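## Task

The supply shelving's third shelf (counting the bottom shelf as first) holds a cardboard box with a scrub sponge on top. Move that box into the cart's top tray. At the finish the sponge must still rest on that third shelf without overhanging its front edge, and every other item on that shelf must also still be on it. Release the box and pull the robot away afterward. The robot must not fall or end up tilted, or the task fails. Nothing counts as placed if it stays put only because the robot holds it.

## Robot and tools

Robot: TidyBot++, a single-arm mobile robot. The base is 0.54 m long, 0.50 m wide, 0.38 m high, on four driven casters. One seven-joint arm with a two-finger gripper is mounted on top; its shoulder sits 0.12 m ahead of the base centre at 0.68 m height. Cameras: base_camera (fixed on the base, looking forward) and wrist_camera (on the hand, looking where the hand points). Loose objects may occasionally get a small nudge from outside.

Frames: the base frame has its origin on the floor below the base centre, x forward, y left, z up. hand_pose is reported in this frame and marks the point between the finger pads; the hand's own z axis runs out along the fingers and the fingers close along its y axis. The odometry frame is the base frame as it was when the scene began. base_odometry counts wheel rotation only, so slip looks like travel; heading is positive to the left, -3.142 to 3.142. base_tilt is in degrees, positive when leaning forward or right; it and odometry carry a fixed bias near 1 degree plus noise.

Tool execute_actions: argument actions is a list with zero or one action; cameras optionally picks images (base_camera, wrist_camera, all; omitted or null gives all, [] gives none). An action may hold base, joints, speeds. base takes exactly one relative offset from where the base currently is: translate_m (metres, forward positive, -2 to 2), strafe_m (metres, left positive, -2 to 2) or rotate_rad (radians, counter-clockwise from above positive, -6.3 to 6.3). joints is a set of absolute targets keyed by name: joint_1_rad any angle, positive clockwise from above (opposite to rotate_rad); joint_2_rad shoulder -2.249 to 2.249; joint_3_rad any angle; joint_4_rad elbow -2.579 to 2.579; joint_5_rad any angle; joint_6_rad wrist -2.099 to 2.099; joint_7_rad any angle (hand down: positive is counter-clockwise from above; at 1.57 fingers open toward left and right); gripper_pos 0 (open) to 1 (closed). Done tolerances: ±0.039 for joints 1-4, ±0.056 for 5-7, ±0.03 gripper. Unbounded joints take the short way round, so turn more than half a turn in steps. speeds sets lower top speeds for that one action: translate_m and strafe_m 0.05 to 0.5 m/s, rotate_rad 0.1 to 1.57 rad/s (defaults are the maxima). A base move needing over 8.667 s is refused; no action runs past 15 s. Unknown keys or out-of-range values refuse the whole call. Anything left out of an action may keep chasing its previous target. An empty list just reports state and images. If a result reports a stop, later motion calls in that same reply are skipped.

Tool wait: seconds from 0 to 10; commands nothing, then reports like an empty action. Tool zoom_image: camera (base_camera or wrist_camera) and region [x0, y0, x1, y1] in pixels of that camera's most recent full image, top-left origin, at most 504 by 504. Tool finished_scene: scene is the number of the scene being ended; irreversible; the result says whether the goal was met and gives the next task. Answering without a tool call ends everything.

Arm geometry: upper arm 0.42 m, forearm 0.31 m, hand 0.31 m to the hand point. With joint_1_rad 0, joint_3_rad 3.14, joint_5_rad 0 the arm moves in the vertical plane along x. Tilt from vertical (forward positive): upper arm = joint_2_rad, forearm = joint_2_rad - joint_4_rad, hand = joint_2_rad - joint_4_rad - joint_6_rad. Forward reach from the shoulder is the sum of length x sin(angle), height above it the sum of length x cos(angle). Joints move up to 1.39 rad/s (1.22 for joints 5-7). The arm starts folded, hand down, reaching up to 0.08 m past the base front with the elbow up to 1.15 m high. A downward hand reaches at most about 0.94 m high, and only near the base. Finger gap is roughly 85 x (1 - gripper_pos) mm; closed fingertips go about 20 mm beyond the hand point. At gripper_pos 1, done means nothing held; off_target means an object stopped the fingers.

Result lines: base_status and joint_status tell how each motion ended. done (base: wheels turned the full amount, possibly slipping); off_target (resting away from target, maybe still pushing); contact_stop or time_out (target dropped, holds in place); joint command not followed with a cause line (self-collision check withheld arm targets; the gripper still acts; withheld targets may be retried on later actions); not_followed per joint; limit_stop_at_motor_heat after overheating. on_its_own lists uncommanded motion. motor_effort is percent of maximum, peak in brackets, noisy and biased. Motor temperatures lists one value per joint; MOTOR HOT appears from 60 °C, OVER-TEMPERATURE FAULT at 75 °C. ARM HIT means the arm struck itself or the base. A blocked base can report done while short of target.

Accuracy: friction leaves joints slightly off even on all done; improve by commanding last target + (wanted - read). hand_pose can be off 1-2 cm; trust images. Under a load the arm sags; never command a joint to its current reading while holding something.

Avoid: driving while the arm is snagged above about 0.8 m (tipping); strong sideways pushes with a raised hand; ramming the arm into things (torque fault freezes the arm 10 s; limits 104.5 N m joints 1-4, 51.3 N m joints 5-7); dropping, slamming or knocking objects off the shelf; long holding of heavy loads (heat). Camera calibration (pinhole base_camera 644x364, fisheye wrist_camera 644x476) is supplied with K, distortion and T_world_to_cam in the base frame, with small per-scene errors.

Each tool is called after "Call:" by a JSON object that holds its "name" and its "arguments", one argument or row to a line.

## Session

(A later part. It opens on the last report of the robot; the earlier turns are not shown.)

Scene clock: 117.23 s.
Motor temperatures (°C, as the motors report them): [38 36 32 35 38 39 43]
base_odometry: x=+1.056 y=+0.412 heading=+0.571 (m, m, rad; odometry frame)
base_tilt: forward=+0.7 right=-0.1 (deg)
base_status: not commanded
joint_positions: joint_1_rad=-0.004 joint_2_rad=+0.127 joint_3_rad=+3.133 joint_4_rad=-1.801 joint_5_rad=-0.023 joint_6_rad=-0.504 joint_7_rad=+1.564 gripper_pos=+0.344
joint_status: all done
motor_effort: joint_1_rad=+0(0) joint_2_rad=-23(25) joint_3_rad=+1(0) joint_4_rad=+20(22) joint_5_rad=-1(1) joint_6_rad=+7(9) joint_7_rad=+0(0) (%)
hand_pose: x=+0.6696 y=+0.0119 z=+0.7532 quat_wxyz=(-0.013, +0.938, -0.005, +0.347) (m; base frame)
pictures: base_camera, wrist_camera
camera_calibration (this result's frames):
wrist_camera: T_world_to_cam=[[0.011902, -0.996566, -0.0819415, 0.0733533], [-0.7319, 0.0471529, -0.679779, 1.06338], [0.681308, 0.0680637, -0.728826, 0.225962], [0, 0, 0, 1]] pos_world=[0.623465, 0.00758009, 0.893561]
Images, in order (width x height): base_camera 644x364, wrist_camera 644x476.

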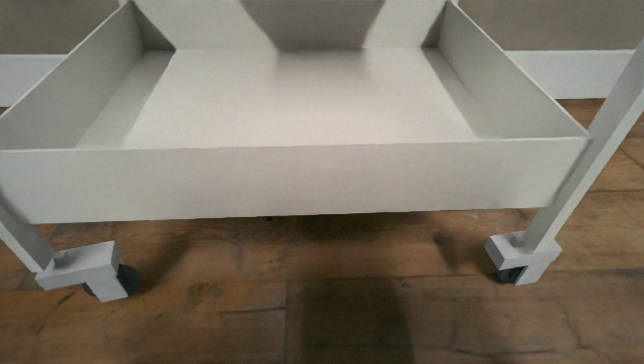

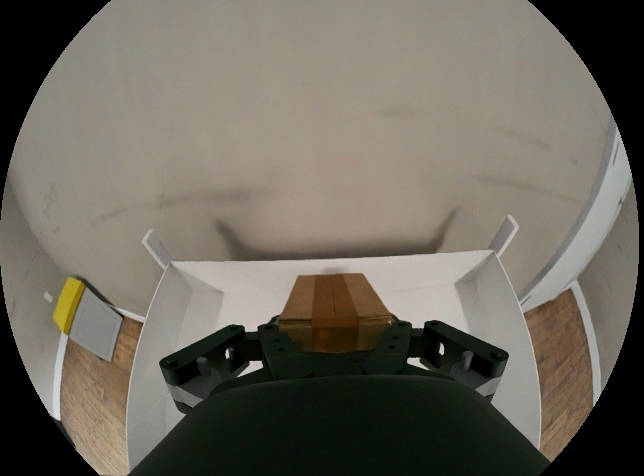

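Call:
{"name": "execute_actions", "arguments": {
  "actions": [
    {"base":{"translate_m":-0.06},"speeds":{"translate_m":0.1},"joints":{"joint_2_rad":0.2}}
  ],
  "cameras": ["wrist_camera"]
}}

Call:
{"name": "execute_actions", "arguments": {
  "actions": [
    {"joints":{"joint_2_rad":0.27}}
  ],
  "cameras": ["wrist_camera"]
}}

Scene clock: 119.30 s.
Motor temperatures (°C, as the motors report them): [38 36 32 35 38 39 43]
base_odometry: x=+1.005 y=+0.380 heading=+0.572 (m, m, rad; odometry frame)
base_tilt: forward=+0.7 right=-0.1 (deg)
base_status: done
joint_positions: joint_1_rad=-0.004 joint_2_rad=+0.196 joint_3_rad=+3.133 joint_4_rad=-1.799 joint_5_rad=-0.022 joint_6_rad=-0.504 joint_7_rad=+1.564 gripper_pos=+0.344
joint_status: all done
motor_effort: joint_1_rad=+0(2) joint_2_rad=-23(27) joint_3_rad=+0(1) joint_4_rad=+17(19) joint_5_rad=-1(1) joint_6_rad=+6(7) joint_7_rad=+0(1) (%)
hand_pose: x=+0.6739 y=+0.0119 z=+0.7159 quat_wxyz=(-0.012, +0.949, -0.005, +0.316) (m; base frame)
pictures: wrist_camera
camera_calibration (this result's frames):
wrist_camera: T_world_to_cam=[[0.00662944, -0.996634, -0.0817127, 0.0735717], [-0.776073, 0.046403, -0.628933, 1.03455], [0.630608, 0.0675845, -0.773153, 0.261826], [0, 0, 0, 1]] pos_world=[0.637292, 0.00762222, 0.859108]
Images, in order (width x height): wrist_camera 644x476.

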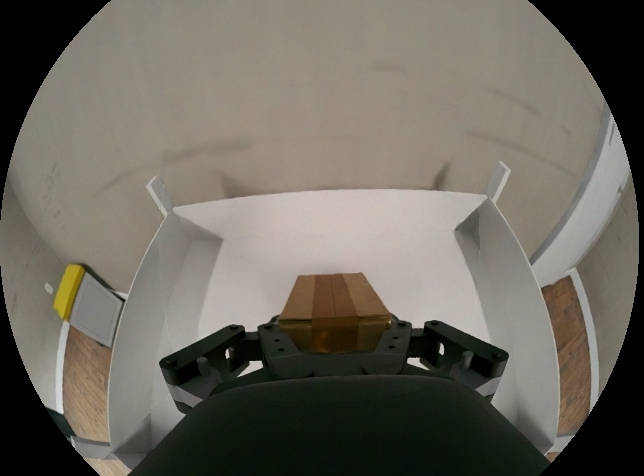

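Scene clock: 120.10 s.
Motor temperatures (°C, as the motors report them): [38 36 32 35 38 39 43]
base_odometry: x=+1.005 y=+0.380 heading=+0.572 (m, m, rad; odometry frame)
base_tilt: forward=+0.7 right=-0.1 (deg)
base_status: not commanded
joint_positions: joint_1_rad=-0.004 joint_2_rad=+0.210 joint_3_rad=+3.133 joint_4_rad=-1.785 joint_5_rad=-0.022 joint_6_rad=-0.504 joint_7_rad=+1.564 gripper_pos=+0.344
joint_status: joint_2_rad off_target (ended at +0.210, target +0.270)
motor_effort: joint_1_rad=+0(0) joint_2_rad=-16(23) joint_3_rad=+0(1) joint_4_rad=+13(18) joint_5_rad=-1(1) joint_6_rad=+4(6) joint_7_rad=+0(0) (%)
hand_pose: x=+0.6796 y=+0.0119 z=+0.7151 quat_wxyz=(-0.012, +0.949, -0.005, +0.316) (m; base frame)
pictures: wrist_camera
camera_calibration (this result's frames):
wrist_camera: T_world_to_cam=[[0.00682699, -0.996654, -0.0814546, 0.0731435], [-0.775681, 0.0461293, -0.629437, 1.03858], [0.631088, 0.06748, -0.772771, 0.256962], [0, 0, 0, 1]] pos_world=[0.642944, 0.00764986, 0.858252]
Images, in order (width x height): wrist_camera 644x476.

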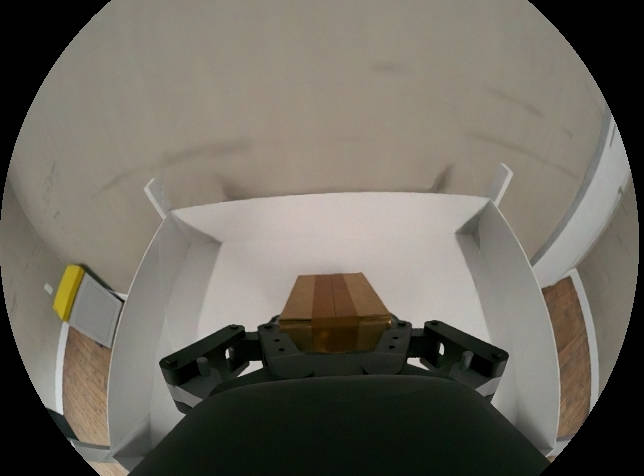

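Touching down. Release.

Call:
{"name": "execute_actions", "arguments": {
  "actions": [
    {"joints":{"gripper_pos":0,"joint_2_rad":0.2}}
  ],
  "cameras": ["wrist_camera"]
}}

Call:
{"name": "execute_actions", "arguments": {
  "actions": [
    {"joints":{"joint_2_rad":-0.15}}
  ],
  "cameras": ["wrist_camera"]
}}

Call:
{"name": "execute_actions", "arguments": {
  "actions": [
    {"base":{"translate_m":-0.4}}
  ],
  "cameras": ["wrist_camera"]
}}

Scene clock: 122.07 s.
Motor temperatures (°C, as the motors report them): [38 36 32 35 38 39 43]
base_odometry: x=+1.005 y=+0.380 heading=+0.572 (m, m, rad; odometry frame)
base_tilt: forward=+0.6 right=-0.1 (deg)
base_status: not commanded
joint_positions: joint_1_rad=-0.004 joint_2_rad=+0.208 joint_3_rad=+3.133 joint_4_rad=-1.790 joint_5_rad=-0.022 joint_6_rad=-0.504 joint_7_rad=+1.564 gripper_pos=+0.000
joint_status: all done
motor_effort: joint_1_rad=+0(0) joint_2_rad=-24(25) joint_3_rad=+0(0) joint_4_rad=+18(18) joint_5_rad=-1(1) joint_6_rad=+6(6) joint_7_rad=+0(0) (%)
hand_pose: x=+0.6775 y=+0.0118 z=+0.7136 quat_wxyz=(-0.012, +0.949, -0.005, +0.314) (m; base frame)
pictures: wrist_camera
camera_calibration (this result's frames):
wrist_camera: T_world_to_cam=[[0.00655016, -0.996659, -0.0814153, 0.0731732], [-0.777895, 0.0460818, -0.626703, 1.03553], [0.628361, 0.0674375, -0.774994, 0.260591], [0, 0, 0, 1]] pos_world=[0.641311, 0.00763592, 0.856885]
Images, in order (width x height): wrist_camera 644x476.

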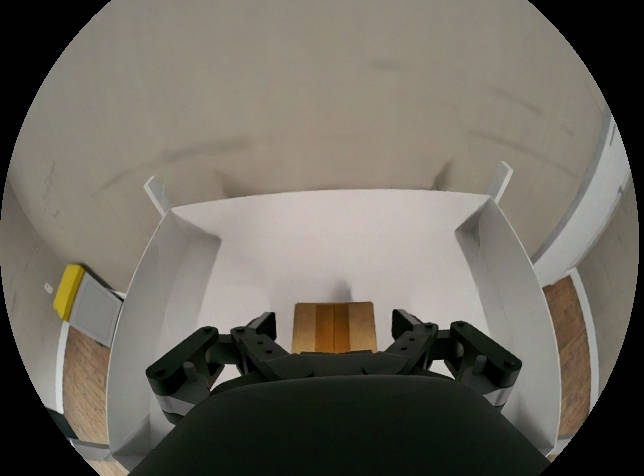

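Scene clock: 123.53 s.
Motor temperatures (°C, as the motors report them): [38 36 32 35 38 39 43]
base_odometry: x=+1.005 y=+0.380 heading=+0.572 (m, m, rad; odometry frame)
base_tilt: forward=+0.7 right=-0.1 (deg)
base_status: not commanded
joint_positions: joint_1_rad=-0.004 joint_2_rad=-0.150 joint_3_rad=+3.133 joint_4_rad=-1.790 joint_5_rad=-0.022 joint_6_rad=-0.504 joint_7_rad=+1.564 gripper_pos=+0.000
joint_status: all done
motor_effort: joint_1_rad=+0(0) joint_2_rad=-14(25) joint_3_rad=+1(0) joint_4_rad=+21(21) joint_5_rad=-1(1) joint_6_rad=+8(8) joint_7_rad=+0(0) (%)
hand_pose: x=+0.6309 y=+0.0116 z=+0.9074 quat_wxyz=(-0.013, +0.878, -0.003, +0.478) (m; base frame)
pictures: wrist_camera
camera_calibration (this result's frames):
wrist_camera: T_world_to_cam=[[0.0349503, -0.996536, -0.0754552, 0.0657301], [-0.508817, 0.04724, -0.859578, 1.16229], [0.860165, 0.0684353, -0.505403, 0.0492], [0, 0, 0, 1]] pos_world=[0.546773, 0.00722907, 1.0289]
Images, in order (width x height): wrist_camera 644x476.

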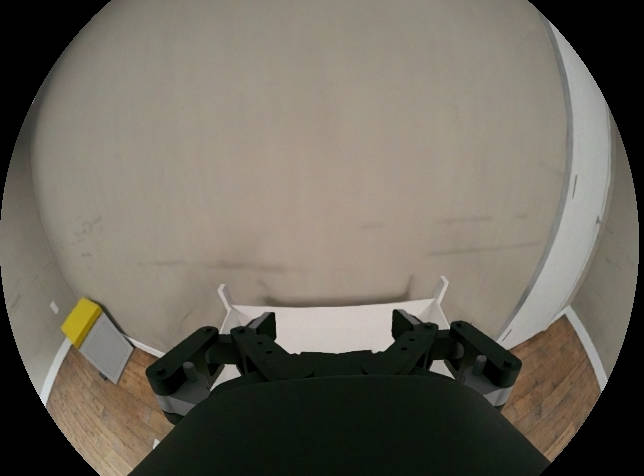

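Scene clock: 125.73 s.
Motor temperatures (°C, as the motors report them): [38 36 32 35 38 39 43]
base_odometry: x=+0.669 y=+0.163 heading=+0.572 (m, m, rad; odometry frame)
base_tilt: forward=+0.7 right=-0.1 (deg)
base_status: done
joint_positions: joint_1_rad=-0.004 joint_2_rad=-0.155 joint_3_rad=+3.133 joint_4_rad=-1.791 joint_5_rad=-0.021 joint_6_rad=-0.504 joint_7_rad=+1.564 gripper_pos=+0.000
joint_status: not commanded
motor_effort: joint_1_rad=+0(1) joint_2_rad=-14(18) joint_3_rad=+1(1) joint_4_rad=+20(21) joint_5_rad=-1(1) joint_6_rad=+8(8) joint_7_rad=+0(0) (%)
hand_pose: x=+0.6297 y=+0.0115 z=+0.9092 quat_wxyz=(-0.013, +0.877, -0.003, +0.480) (m; base frame)
pictures: wrist_camera
camera_calibration (this result's frames):
wrist_camera: T_world_to_cam=[[0.0352011, -0.996572, -0.0748652, 0.0651104], [-0.505794, 0.0468436, -0.861381, 1.16297], [0.861936, 0.068188, -0.502411, 0.0472952], [0, 0, 0, 1]] pos_world=[0.545164, 0.00718479, 1.03039]
Images, in order (width x height): wrist_camera 644x476.

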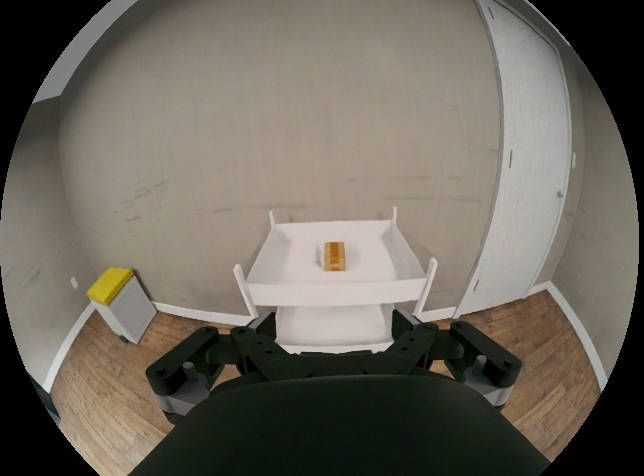

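Call:
{"name": "finished_scene", "arguments": {
  "scene": 1
}}

The scene is finished: the task was done.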